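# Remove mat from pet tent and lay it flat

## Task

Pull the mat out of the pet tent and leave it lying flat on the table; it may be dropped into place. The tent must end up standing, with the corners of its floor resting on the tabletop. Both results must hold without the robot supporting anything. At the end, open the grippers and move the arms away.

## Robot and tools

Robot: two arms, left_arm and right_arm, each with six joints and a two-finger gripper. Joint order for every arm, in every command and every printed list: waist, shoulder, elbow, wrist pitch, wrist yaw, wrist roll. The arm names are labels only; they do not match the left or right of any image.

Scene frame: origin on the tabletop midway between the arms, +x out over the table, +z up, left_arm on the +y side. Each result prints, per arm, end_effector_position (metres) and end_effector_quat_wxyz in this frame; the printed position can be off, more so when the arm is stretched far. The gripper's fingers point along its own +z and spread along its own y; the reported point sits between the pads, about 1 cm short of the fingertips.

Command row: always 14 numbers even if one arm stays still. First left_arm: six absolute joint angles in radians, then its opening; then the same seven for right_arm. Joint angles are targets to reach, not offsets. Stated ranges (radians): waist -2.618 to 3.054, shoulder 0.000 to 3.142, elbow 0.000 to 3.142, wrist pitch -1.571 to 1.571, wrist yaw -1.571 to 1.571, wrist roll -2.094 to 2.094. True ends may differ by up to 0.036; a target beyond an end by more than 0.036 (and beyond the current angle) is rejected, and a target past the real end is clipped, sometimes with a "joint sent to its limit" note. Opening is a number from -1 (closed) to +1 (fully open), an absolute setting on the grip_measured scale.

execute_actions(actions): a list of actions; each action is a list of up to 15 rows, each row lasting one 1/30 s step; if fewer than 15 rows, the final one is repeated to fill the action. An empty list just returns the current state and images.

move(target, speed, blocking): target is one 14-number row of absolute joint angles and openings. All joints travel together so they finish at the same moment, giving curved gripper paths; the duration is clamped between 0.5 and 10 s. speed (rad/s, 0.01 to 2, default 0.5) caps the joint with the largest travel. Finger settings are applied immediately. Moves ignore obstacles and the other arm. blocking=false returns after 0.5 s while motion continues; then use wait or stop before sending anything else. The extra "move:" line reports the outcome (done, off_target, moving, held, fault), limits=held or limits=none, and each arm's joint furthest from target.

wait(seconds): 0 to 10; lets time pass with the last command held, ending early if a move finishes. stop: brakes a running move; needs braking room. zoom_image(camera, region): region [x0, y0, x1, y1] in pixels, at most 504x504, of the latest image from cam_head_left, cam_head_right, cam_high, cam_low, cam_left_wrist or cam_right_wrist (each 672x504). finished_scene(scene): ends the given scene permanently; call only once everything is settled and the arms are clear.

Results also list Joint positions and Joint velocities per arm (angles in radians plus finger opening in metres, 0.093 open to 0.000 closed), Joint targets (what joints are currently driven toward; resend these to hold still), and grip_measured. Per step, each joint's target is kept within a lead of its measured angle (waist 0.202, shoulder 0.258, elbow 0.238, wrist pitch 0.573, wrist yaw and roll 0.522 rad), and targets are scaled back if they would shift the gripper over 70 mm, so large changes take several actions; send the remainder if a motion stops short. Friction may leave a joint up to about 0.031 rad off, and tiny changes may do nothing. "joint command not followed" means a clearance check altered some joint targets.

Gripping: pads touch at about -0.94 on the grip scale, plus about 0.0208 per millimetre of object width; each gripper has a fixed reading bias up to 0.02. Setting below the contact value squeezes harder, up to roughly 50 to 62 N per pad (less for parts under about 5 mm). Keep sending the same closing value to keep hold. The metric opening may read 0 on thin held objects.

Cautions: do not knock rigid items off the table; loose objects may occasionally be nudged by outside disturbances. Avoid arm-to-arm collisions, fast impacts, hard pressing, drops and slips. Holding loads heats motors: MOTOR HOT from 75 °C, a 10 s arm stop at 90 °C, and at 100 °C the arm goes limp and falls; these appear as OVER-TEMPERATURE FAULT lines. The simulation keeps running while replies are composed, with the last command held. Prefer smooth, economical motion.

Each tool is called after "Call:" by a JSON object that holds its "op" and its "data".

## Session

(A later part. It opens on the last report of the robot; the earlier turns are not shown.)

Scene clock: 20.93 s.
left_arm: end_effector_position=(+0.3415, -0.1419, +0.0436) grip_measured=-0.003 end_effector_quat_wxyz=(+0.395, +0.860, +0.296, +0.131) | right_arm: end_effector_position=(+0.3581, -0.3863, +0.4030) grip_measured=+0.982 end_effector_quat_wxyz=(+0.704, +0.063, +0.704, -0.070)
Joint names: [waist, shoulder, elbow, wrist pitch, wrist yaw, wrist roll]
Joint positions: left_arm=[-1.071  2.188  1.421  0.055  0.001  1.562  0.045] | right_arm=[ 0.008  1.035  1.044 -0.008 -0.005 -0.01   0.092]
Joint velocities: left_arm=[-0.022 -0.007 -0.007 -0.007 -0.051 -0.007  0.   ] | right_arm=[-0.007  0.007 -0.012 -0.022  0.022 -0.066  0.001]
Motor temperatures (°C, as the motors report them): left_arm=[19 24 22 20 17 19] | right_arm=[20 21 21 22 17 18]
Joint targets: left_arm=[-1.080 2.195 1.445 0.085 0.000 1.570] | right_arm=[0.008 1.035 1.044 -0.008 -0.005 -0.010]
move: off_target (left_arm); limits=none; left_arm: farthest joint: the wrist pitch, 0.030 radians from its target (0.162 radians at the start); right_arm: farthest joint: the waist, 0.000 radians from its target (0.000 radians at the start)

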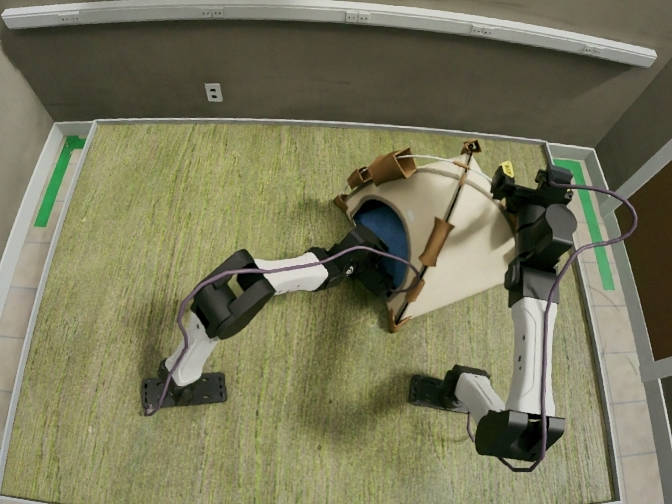

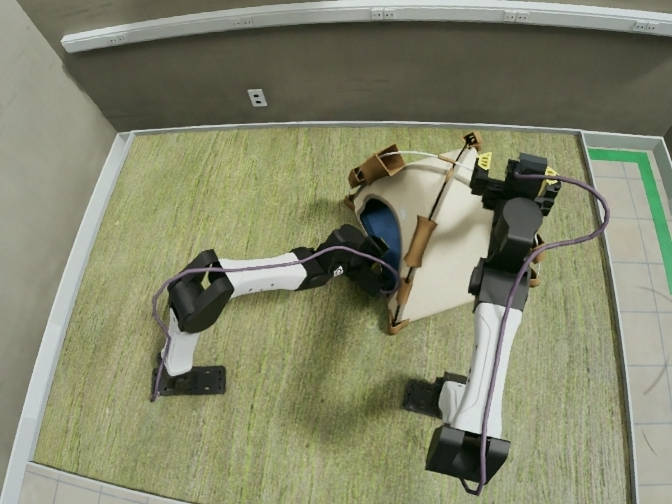

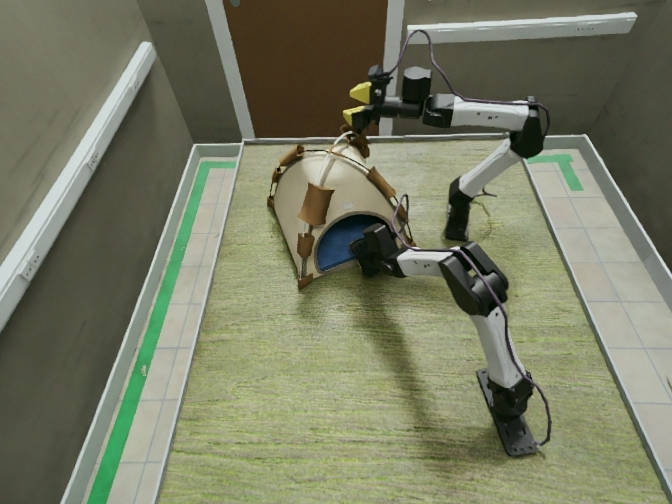

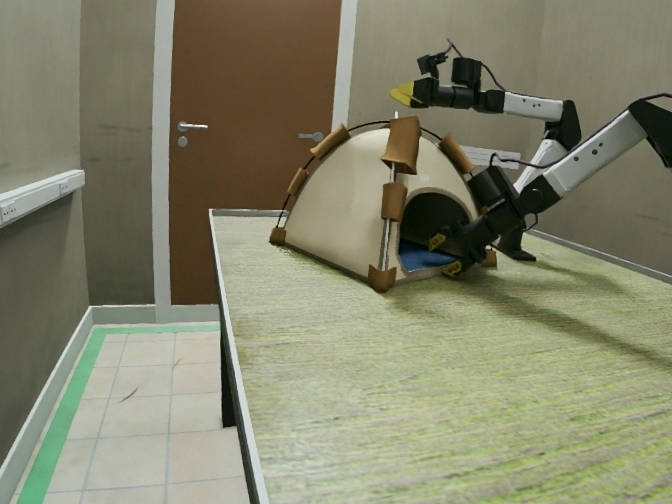

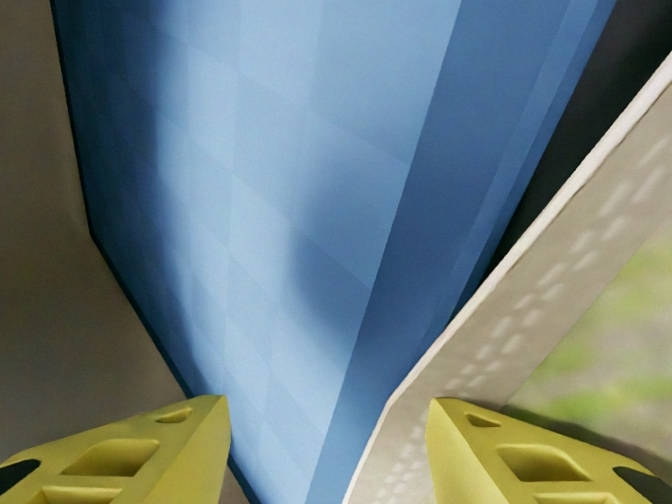

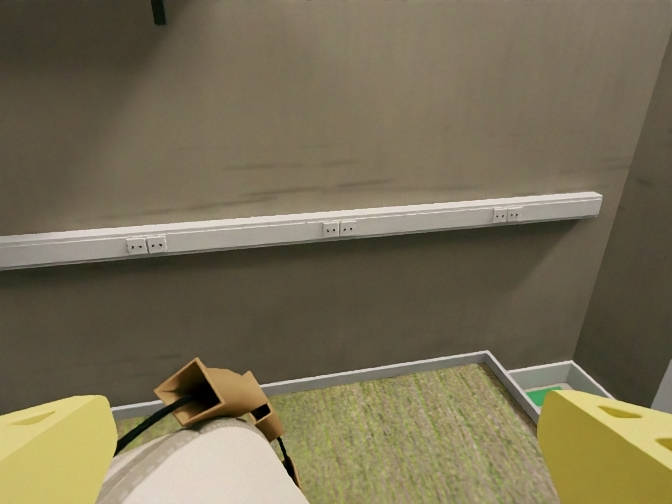

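Call:
{"op": "move", "data": {"target": [-1.08,2.105,1.43,0.04,0,1.57,0.0,0.008,1.035,1.044,-0.008,-0.005,-0.01,1], "speed": 0.3}}

Call:
{"op": "move", "data": {"target": [-1.08,2.20,1.585,-0.085,0,1.57,0.0,0.008,1.035,1.044,-0.008,-0.005,-0.01,1], "speed": 0.3}}

Call:
{"op": "move", "data": {"target": [-1.08,2.25,1.585,-0.085,0,1.57,0.0,0.008,1.035,1.044,-0.008,-0.005,-0.01,1], "speed": 0.2}}

Scene clock: 22.63 s.
left_arm: end_effector_position=(+0.3430, -0.1439, +0.0823) grip_measured=-0.003 end_effector_quat_wxyz=(+0.423, +0.846, +0.291, +0.141) | right_arm: end_effector_position=(+0.3581, -0.3863, +0.4030) grip_measured=+0.982 end_effector_quat_wxyz=(+0.704, +0.063, +0.704, -0.070)
Joint names: [waist, shoulder, elbow, wrist pitch, wrist yaw, wrist roll]
Joint positions: left_arm=[-1.071  2.116  1.421  0.048  0.001  1.562  0.045] | right_arm=[ 0.008  1.035  1.044 -0.008 -0.005 -0.01   0.092]
Joint velocities: left_arm=[ 0.007  0.002  0.012  0.022 -0.081  0.007  0.   ] | right_arm=[ 0.002  0.012 -0.007 -0.022  0.007  0.022 -0.002]
Motor temperatures (°C, as the motors report them): left_arm=[19 24 23 20 17 19] | right_arm=[20 21 21 22 17 18]
Joint targets: left_arm=[-1.080 2.105 1.430 0.040 -0.000 1.570] | right_arm=[0.008 1.035 1.044 -0.008 -0.005 -0.010]
move: done; limits=none; left_arm: farthest joint: the shoulder, 0.011 radians from its target (0.083 radians at the start); right_arm: farthest joint: the waist, 0.000 radians from its target (0.000 radians at the start)

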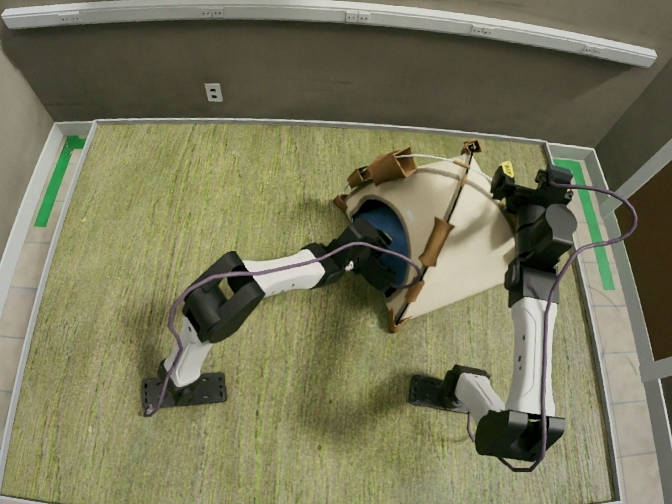

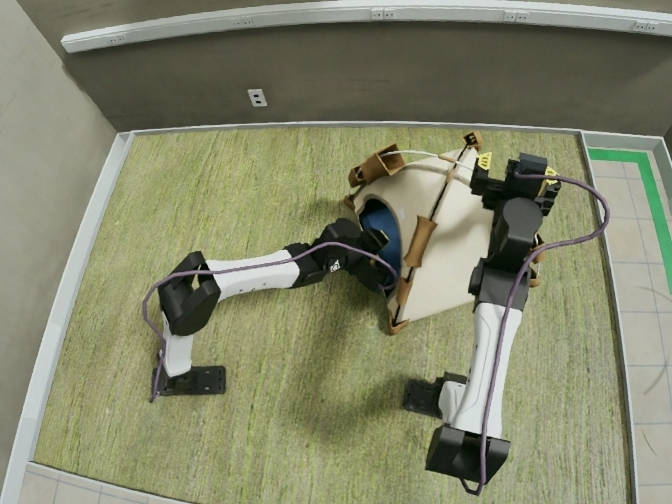

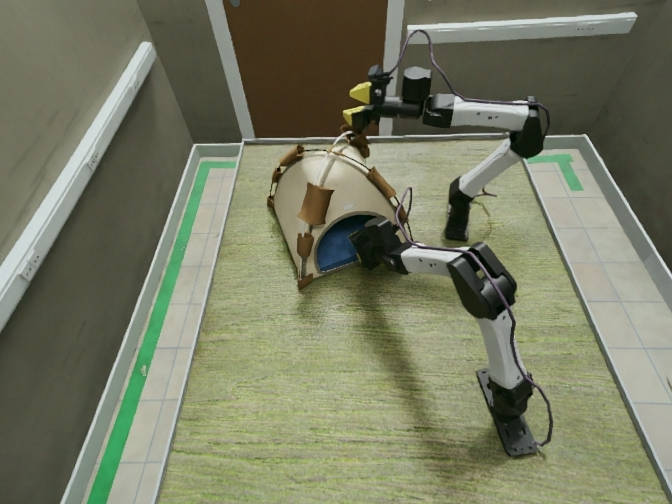

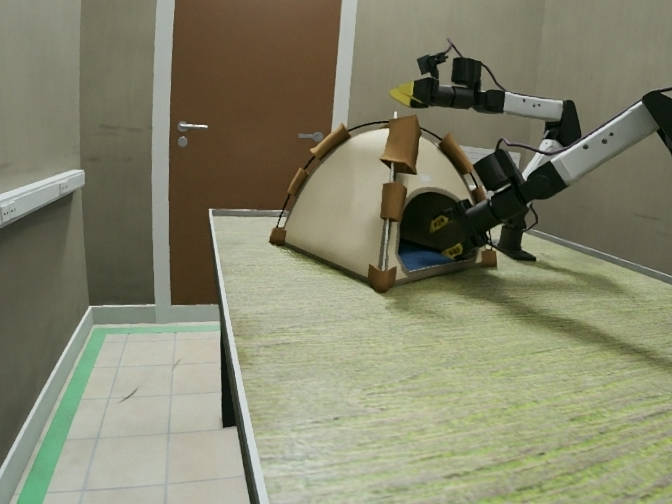

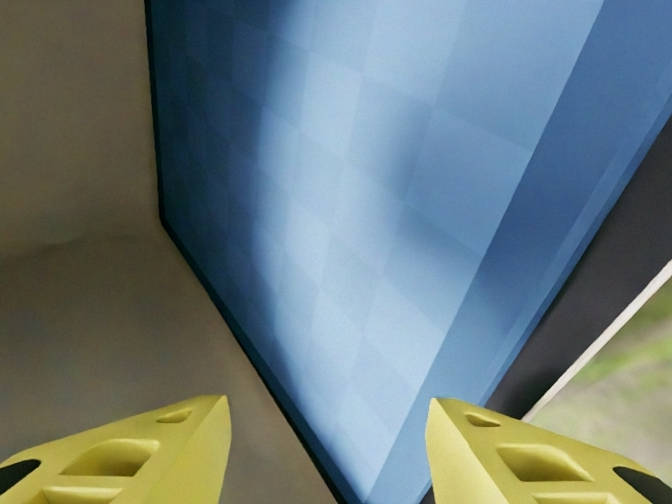

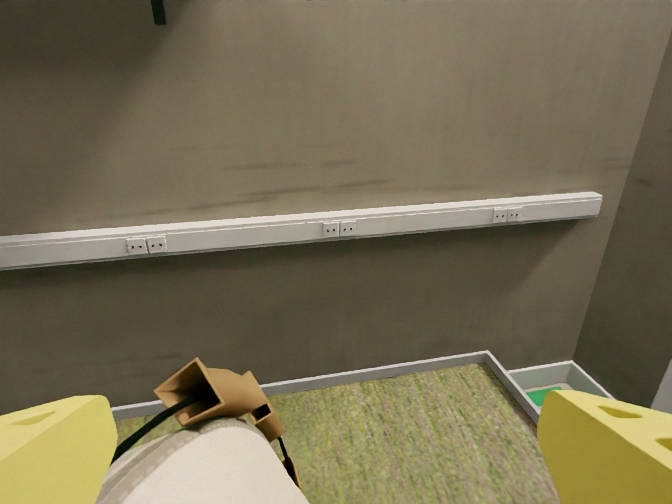

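Scene clock: 23.83 s.
left_arm: end_effector_position=(+0.3517, -0.1552, +0.0748) grip_measured=-0.003 end_effector_quat_wxyz=(+0.398, +0.858, +0.295, +0.133) | right_arm: end_effector_position=(+0.3581, -0.3863, +0.4030) grip_measured=+0.982 end_effector_quat_wxyz=(+0.704, +0.063, +0.704, -0.070)
Joint names: [waist, shoulder, elbow, wrist pitch, wrist yaw, wrist roll]
Joint positions: left_arm=[-1.071  2.191  1.558 -0.071  0.001  1.562  0.045] | right_arm=[ 0.008  1.035  1.044 -0.008 -0.005 -0.01   0.092]
Joint velocities: left_arm=[ 0.017 -0.002 -0.002  0.037 -0.007  0.037 -0.002] | right_arm=[-0.012  0.002  0.002  0.037  0.037  0.007  0.001]
Motor temperatures (°C, as the motors report them): left_arm=[19 25 23 20 17 19] | right_arm=[20 21 21 22 17 18]
Joint targets: left_arm=[-1.080 2.200 1.585 -0.085 0.000 1.570] | right_arm=[0.008 1.035 1.044 -0.008 -0.005 -0.010]
move: off_target (left_arm); limits=none; left_arm: farthest joint: the elbow, 0.027 radians from its target (0.164 radians at the start); right_arm: farthest joint: the waist, 0.000 radians from its target (0.000 radians at the start)

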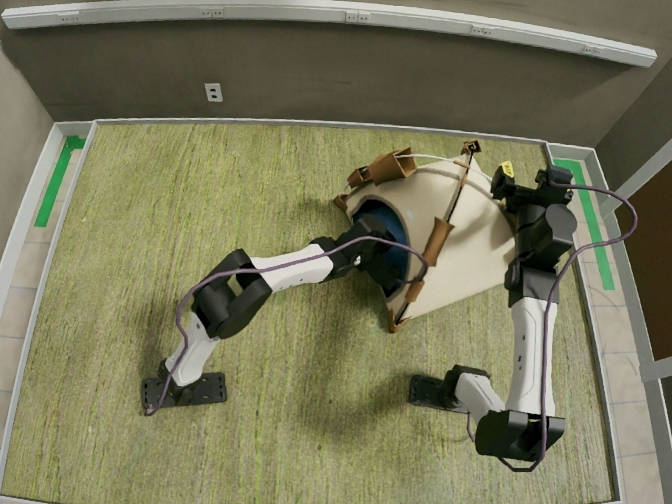

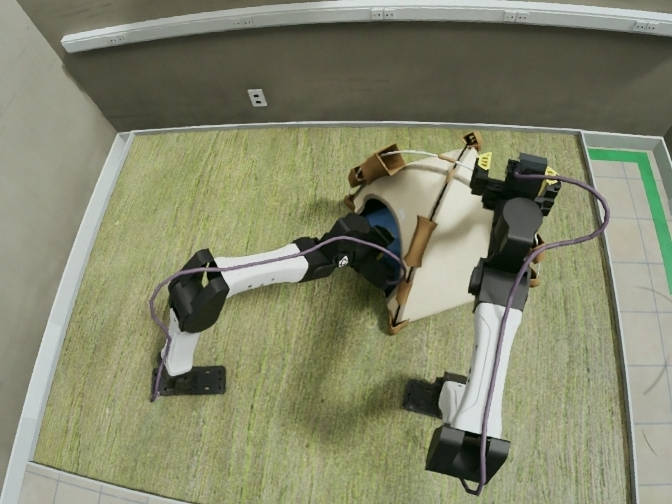

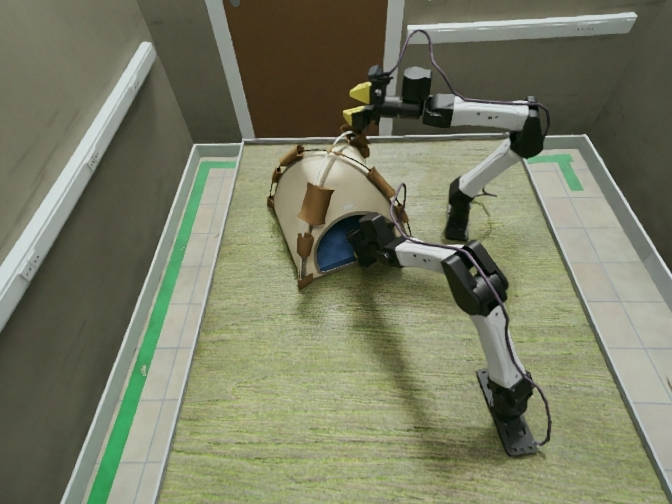

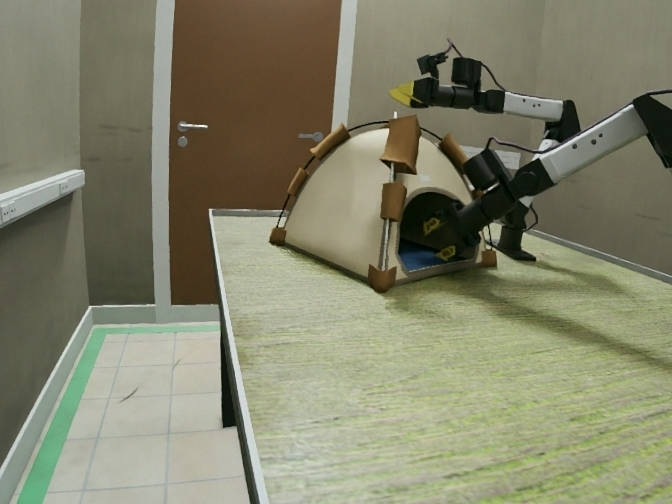

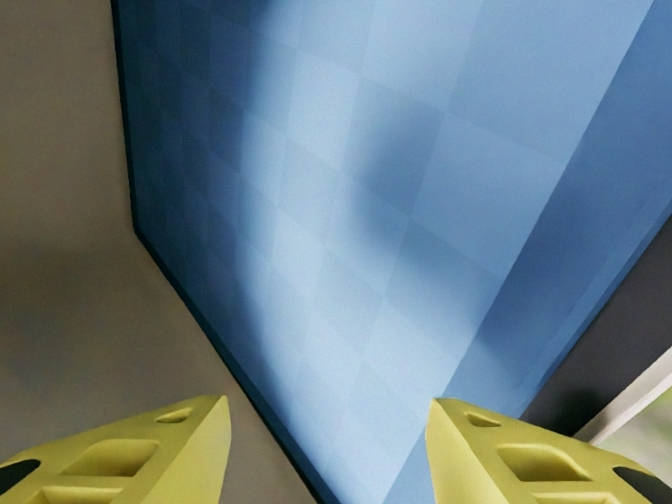

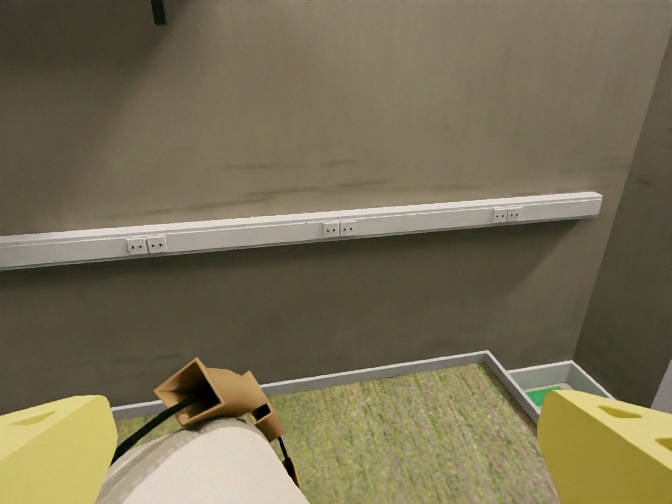

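Scene clock: 24.63 s.
left_arm: end_effector_position=(+0.3523, -0.1560, +0.0574) grip_measured=-0.003 end_effector_quat_wxyz=(+0.388, +0.863, +0.297, +0.129) | right_arm: end_effector_position=(+0.3581, -0.3863, +0.4030) grip_measured=+0.982 end_effector_quat_wxyz=(+0.704, +0.063, +0.704, -0.070)
Joint names: [waist, shoulder, elbow, wrist pitch, wrist yaw, wrist roll]
Joint positions: left_arm=[-1.071  2.229  1.565 -0.066  0.001  1.562  0.045] | right_arm=[ 0.008  1.035  1.044 -0.008 -0.005 -0.01   0.092]
Joint velocities: left_arm=[-0.022  0.007 -0.022 -0.037  0.007 -0.051  0.001] | right_arm=[-0.002 -0.002 -0.012 -0.081 -0.007 -0.051 -0.   ]
Motor temperatures (°C, as the motors report them): left_arm=[19 25 23 20 17 19] | right_arm=[20 21 21 22 17 18]
Joint targets: left_arm=[-1.080 2.250 1.585 -0.085 -0.000 1.570] | right_arm=[0.008 1.035 1.044 -0.008 -0.005 -0.010]
move: off_target (left_arm); limits=none; left_arm: farthest joint: the shoulder, 0.021 radians from its target (0.059 radians at the start); right_arm: farthest joint: the waist, 0.000 radians from its target (0.000 radians at the start)

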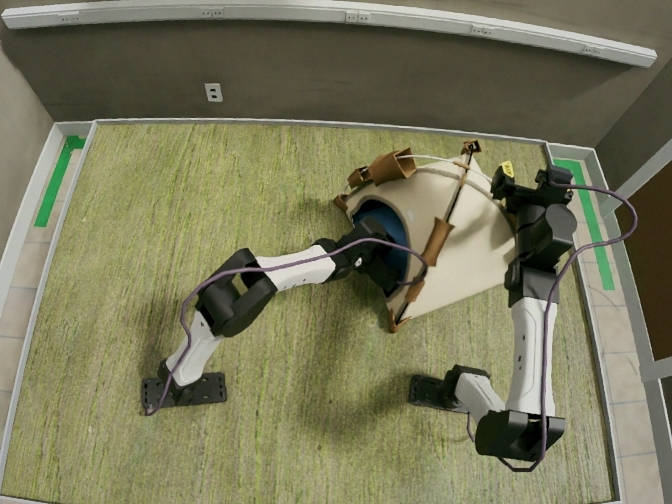

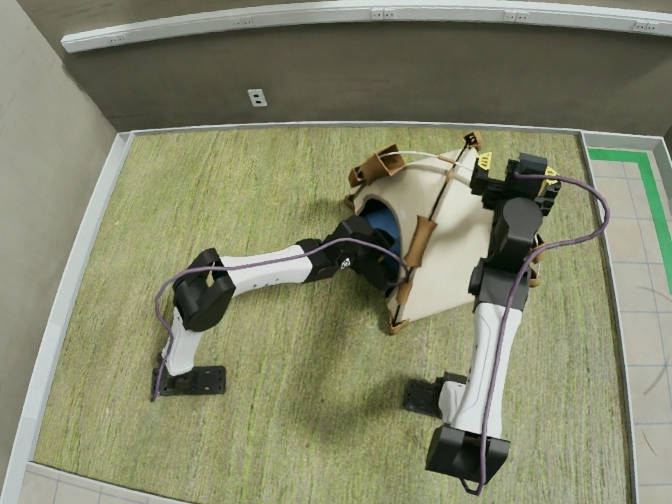

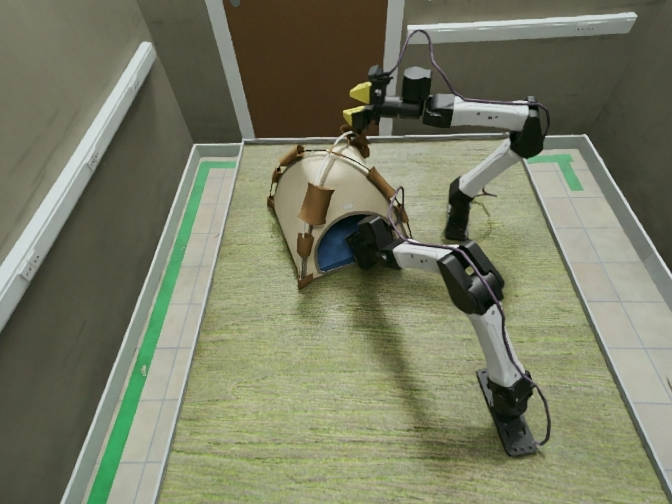

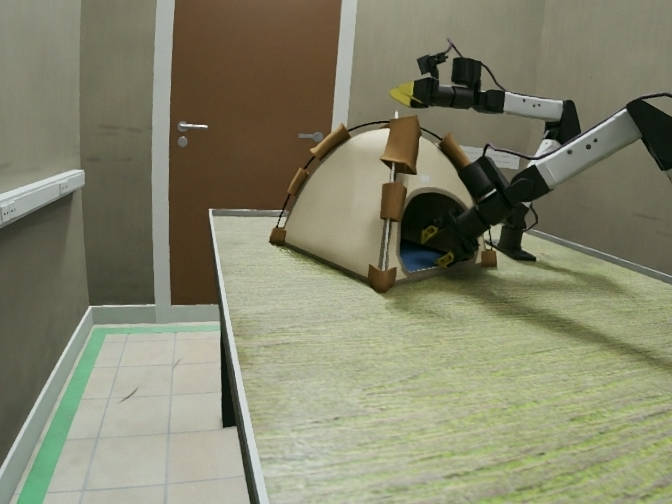

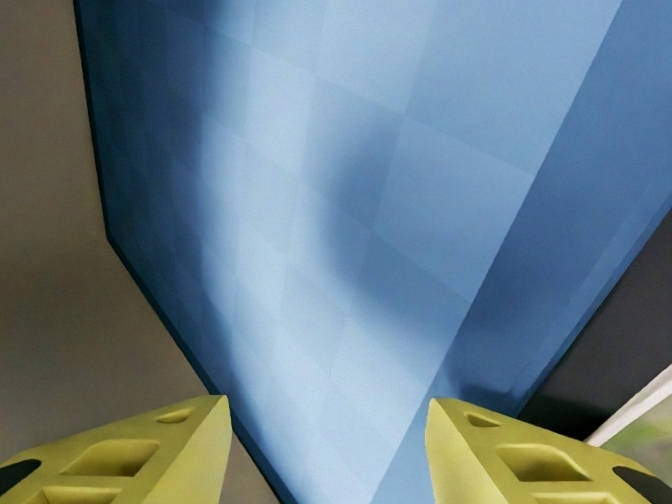

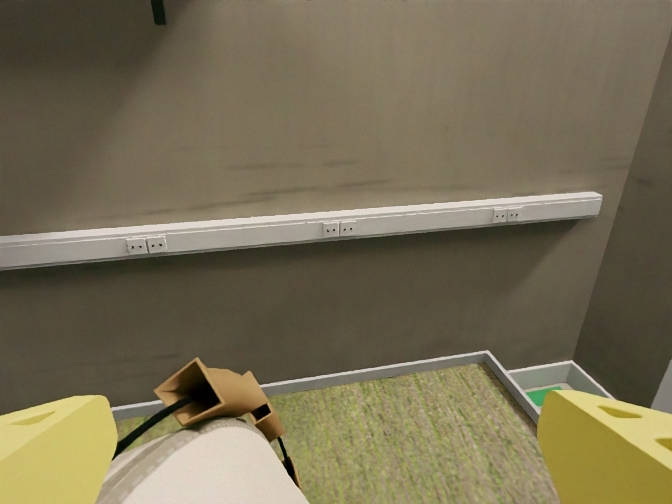

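Call:
{"op": "move", "data": {"target": [-1.08,2.25,1.575,-0.155,0,1.57,0.2,0.008,1.035,1.044,-0.008,-0.005,-0.01,1], "speed": 0.15}}

Scene clock: 25.77 s.
left_arm: end_effector_position=(+0.3529, -0.1568, +0.0598) grip_measured=+0.197 end_effector_quat_wxyz=(+0.391, +0.862, +0.296, +0.130) | right_arm: end_effector_position=(+0.3581, -0.3863, +0.4030) grip_measured=+0.982 end_effector_quat_wxyz=(+0.704, +0.063, +0.704, -0.070)
Joint names: [waist, shoulder, elbow, wrist pitch, wrist yaw, wrist roll]
Joint positions: left_arm=[-1.071  2.226  1.565 -0.061  0.001  1.562  0.055] | right_arm=[ 0.008  1.035  1.044 -0.008 -0.005 -0.01   0.092]
Joint velocities: left_arm=[ 0.002  0.012 -0.002 -0.022 -0.007  0.066  0.001] | right_arm=[-0.002  0.002 -0.007  0.037 -0.007 -0.037  0.   ]
Motor temperatures (°C, as the motors report them): left_arm=[19 25 23 20 17 19] | right_arm=[20 21 21 22 17 18]
Joint targets: left_arm=[-1.080 2.250 1.575 -0.155 0.000 1.570] | right_arm=[0.008 1.035 1.044 -0.008 -0.005 -0.010]
move: off_target (left_arm); limits=none; left_arm: farthest joint: the wrist pitch, 0.094 radians from its target (0.089 radians at the start); right_arm: farthest joint: the waist, 0.000 radians from its target (0.000 radians at the start)

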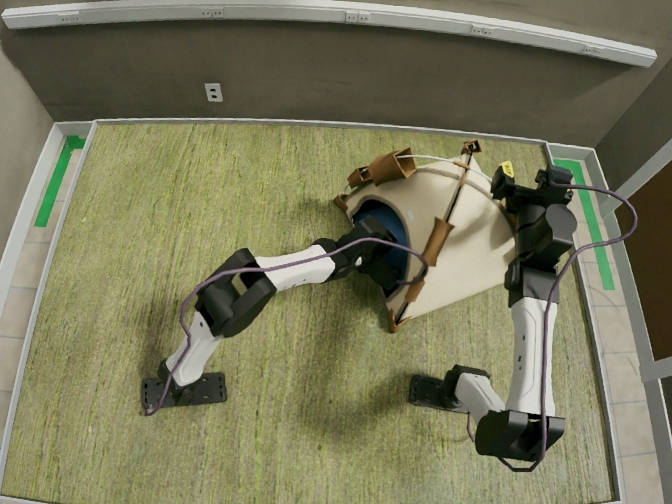

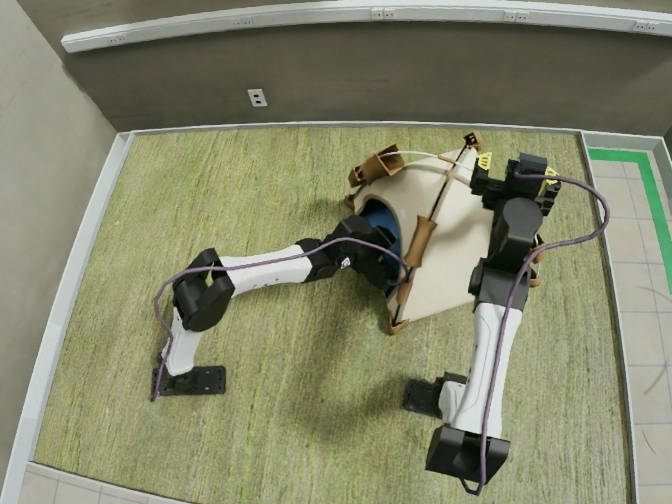

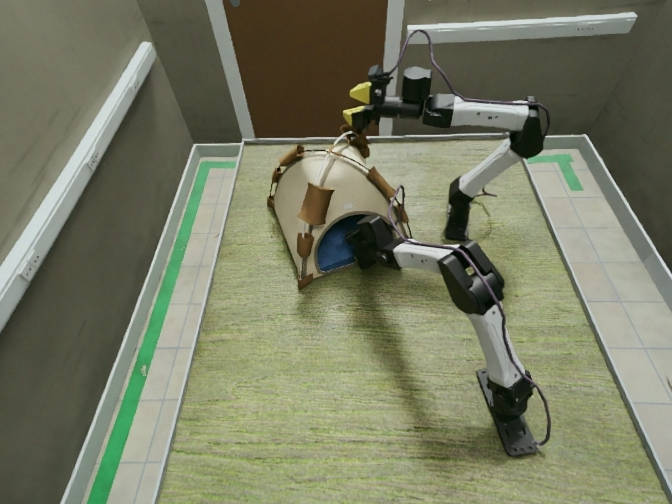

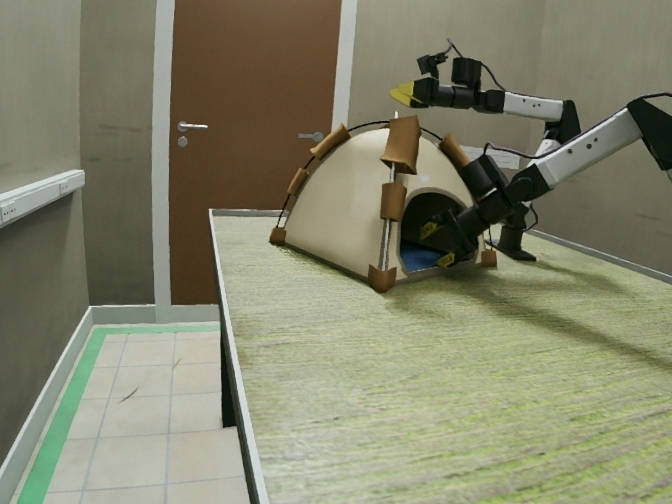

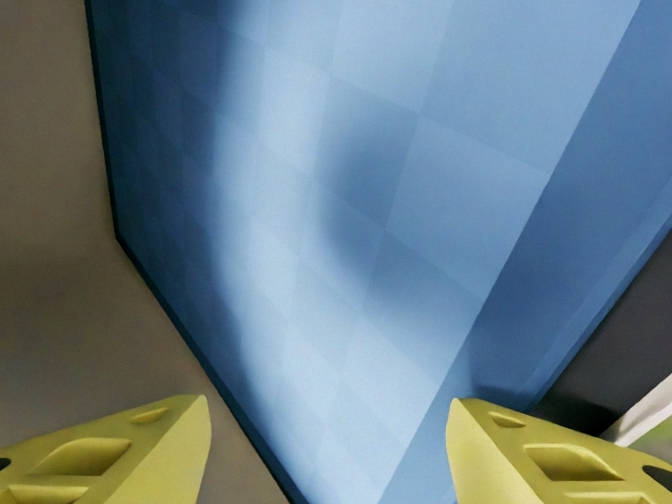

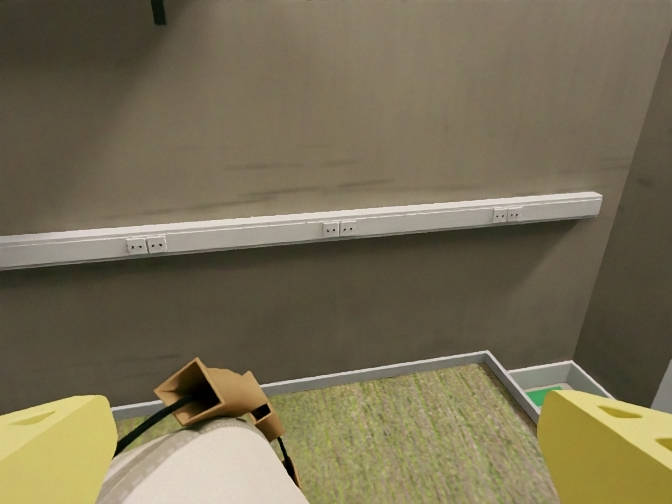

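Call:
{"op": "move", "data": {"target": [-1.08,2.15,1.43,-0.0,0,1.57,0.2,0.008,1.035,1.044,-0.008,-0.005,-0.01,1], "speed": 0.2}}

Call:
{"op": "zoom_image", "data": {"camera": "cam_low", "region": [380,200,520,300]}}

Scene clock: 27.33 s.
left_arm: end_effector_position=(+0.3402, -0.1399, +0.0536) grip_measured=+0.197 end_effector_quat_wxyz=(+0.384, +0.865, +0.298, +0.128) | right_arm: end_effector_position=(+0.3581, -0.3863, +0.4030) grip_measured=+0.982 end_effector_quat_wxyz=(+0.704, +0.063, +0.704, -0.070)
Joint names: [waist, shoulder, elbow, wrist pitch, wrist yaw, wrist roll]
Joint positions: left_arm=[-1.071  2.167  1.452 -0.022  0.     1.562  0.055] | right_arm=[ 0.008  1.035  1.044 -0.008 -0.005 -0.01   0.092]
Joint velocities: left_arm=[-0.002  0.002 -0.012 -0.007 -0.007 -0.11   0.   ] | right_arm=[-0.022  0.007  0.022  0.022  0.007  0.037 -0.001]
Motor temperatures (°C, as the motors report them): left_arm=[19 26 23 20 17 19] | right_arm=[20 21 22 22 17 18]
Joint targets: left_arm=[-1.080 2.150 1.430 0.000 0.000 1.570] | right_arm=[0.008 1.035 1.044 -0.008 -0.005 -0.010]
move: off_target (left_arm); limits=none; left_arm: farthest joint: the elbow, 0.022 radians from its target (0.135 radians at the start); right_arm: farthest joint: the waist, 0.000 radians from its target (0.000 radians at the start)

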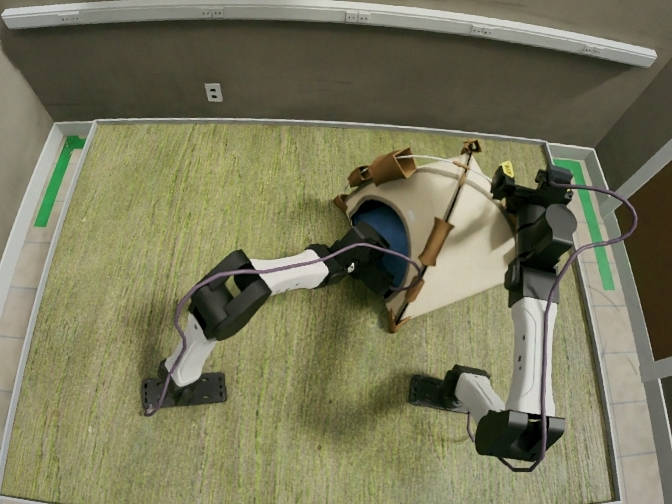

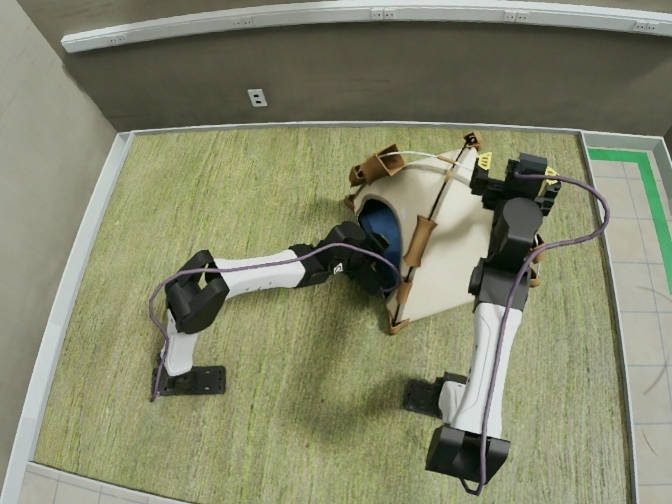

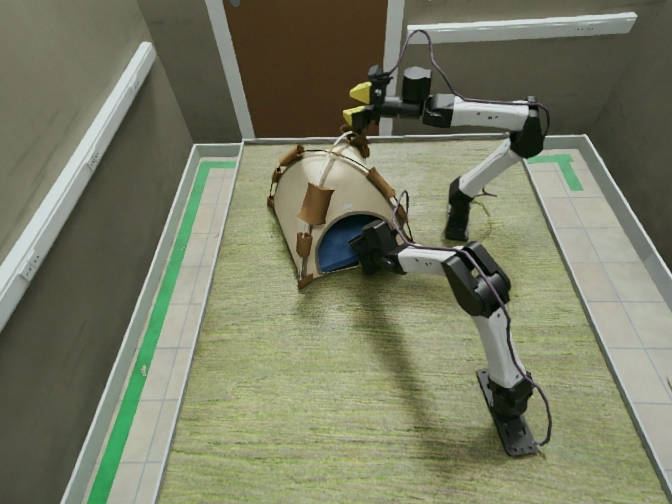

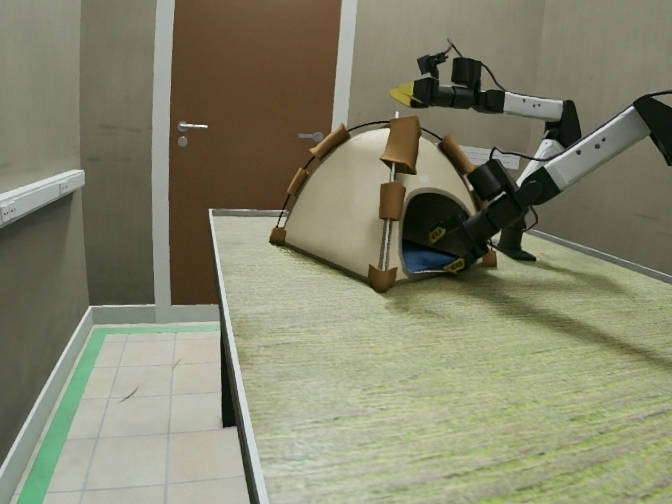

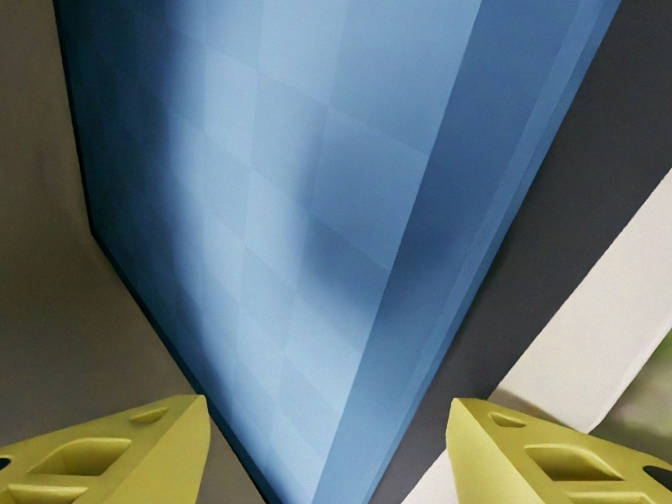

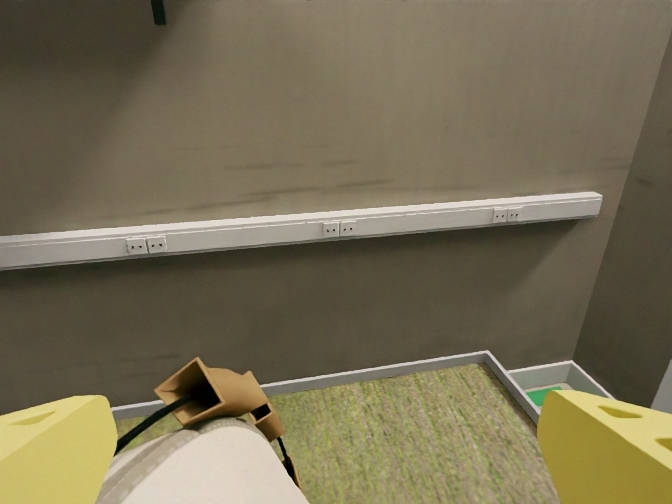

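Region (380, 200, 520, 300) of cam_low's 672x504 image, scaled by 3.600, with more detail than that image has; it fills the top 360 rows of this view, and the rest is white.

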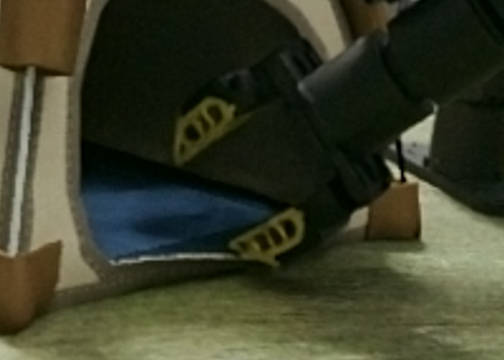

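Call:
{"op": "move", "data": {"target": [-1.08,2.22,1.44,0.0,0,1.57,0.2,0.008,1.035,1.044,-0.008,-0.005,-0.01,1], "speed": 0.15}}

Scene clock: 28.43 s.
left_arm: end_effector_position=(+0.3402, -0.1399, +0.0405) grip_measured=+0.197 end_effector_quat_wxyz=(+0.377, +0.868, +0.299, +0.126) | right_arm: end_effector_position=(+0.3581, -0.3863, +0.4030) grip_measured=+0.982 end_effector_quat_wxyz=(+0.704, +0.063, +0.704, -0.070)
Joint names: [waist, shoulder, elbow, wrist pitch, wrist yaw, wrist roll]
Joint positions: left_arm=[-1.071  2.195  1.452 -0.011 -0.     1.562  0.055] | right_arm=[ 0.008  1.035  1.044 -0.008 -0.005 -0.01   0.092]
Joint velocities: left_arm=[-0.007 -0.007  0.002 -0.081 -0.066 -0.11  -0.001] | right_arm=[ 0.012 -0.012 -0.002 -0.007 -0.037  0.007 -0.   ]
Motor temperatures (°C, as the motors report them): left_arm=[19 26 23 20 17 19] | right_arm=[20 21 22 23 17 18]
Joint targets: left_arm=[-1.080 2.220 1.440 -0.000 -0.000 1.570] | right_arm=[0.008 1.035 1.044 -0.008 -0.005 -0.010]
move: off_target (left_arm); limits=none; left_arm: farthest joint: the shoulder, 0.025 radians from its target (0.053 radians at the start); right_arm: farthest joint: the waist, 0.000 radians from its target (0.000 radians at the start)

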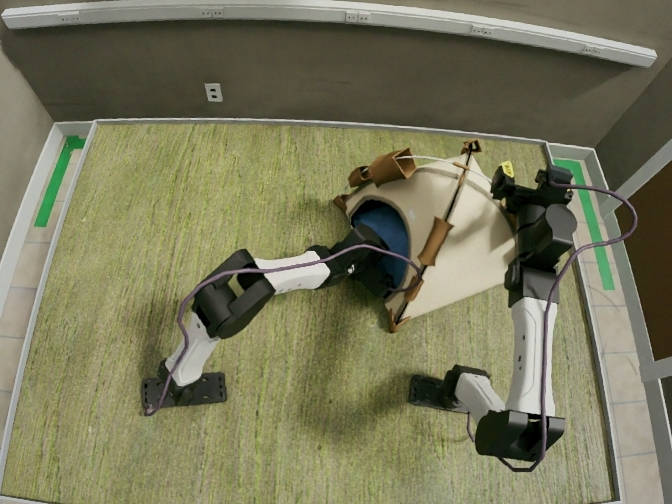

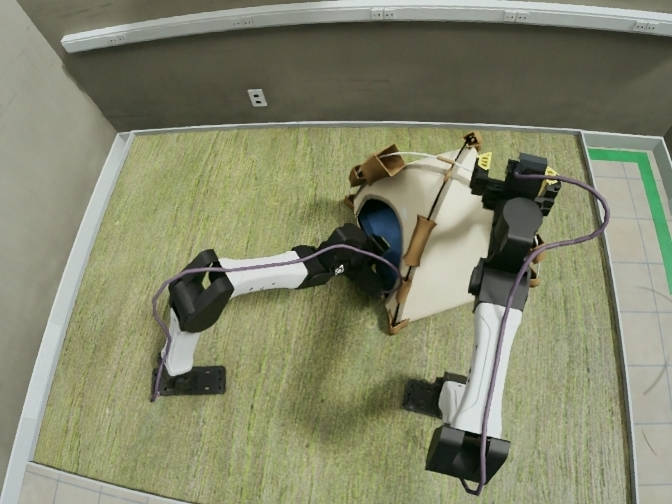

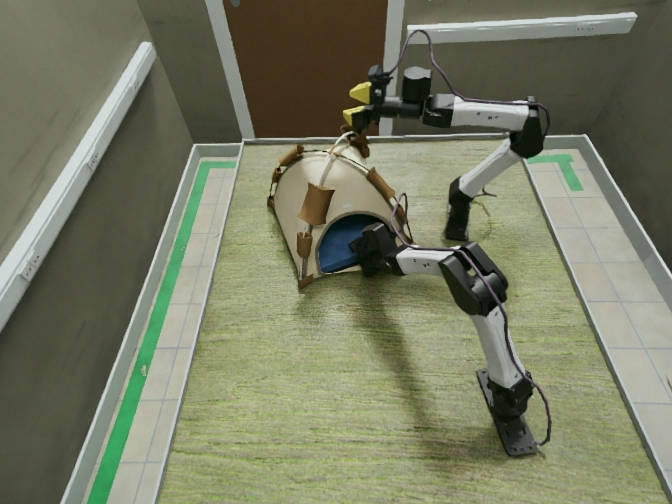

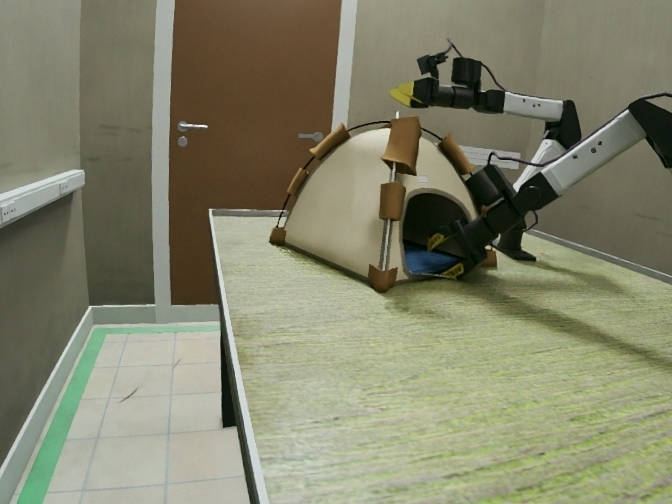

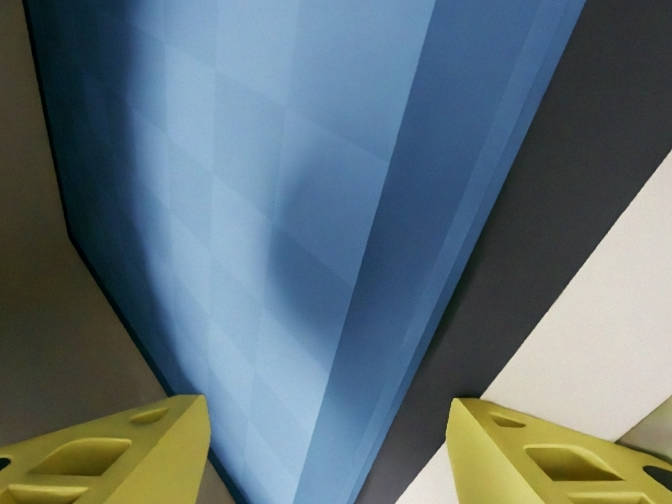

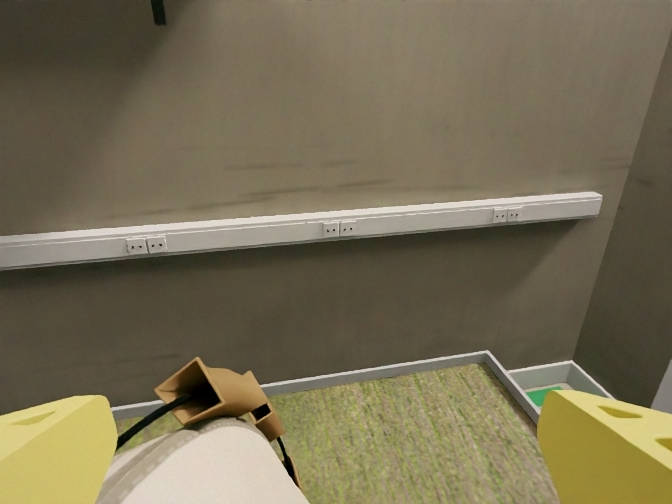

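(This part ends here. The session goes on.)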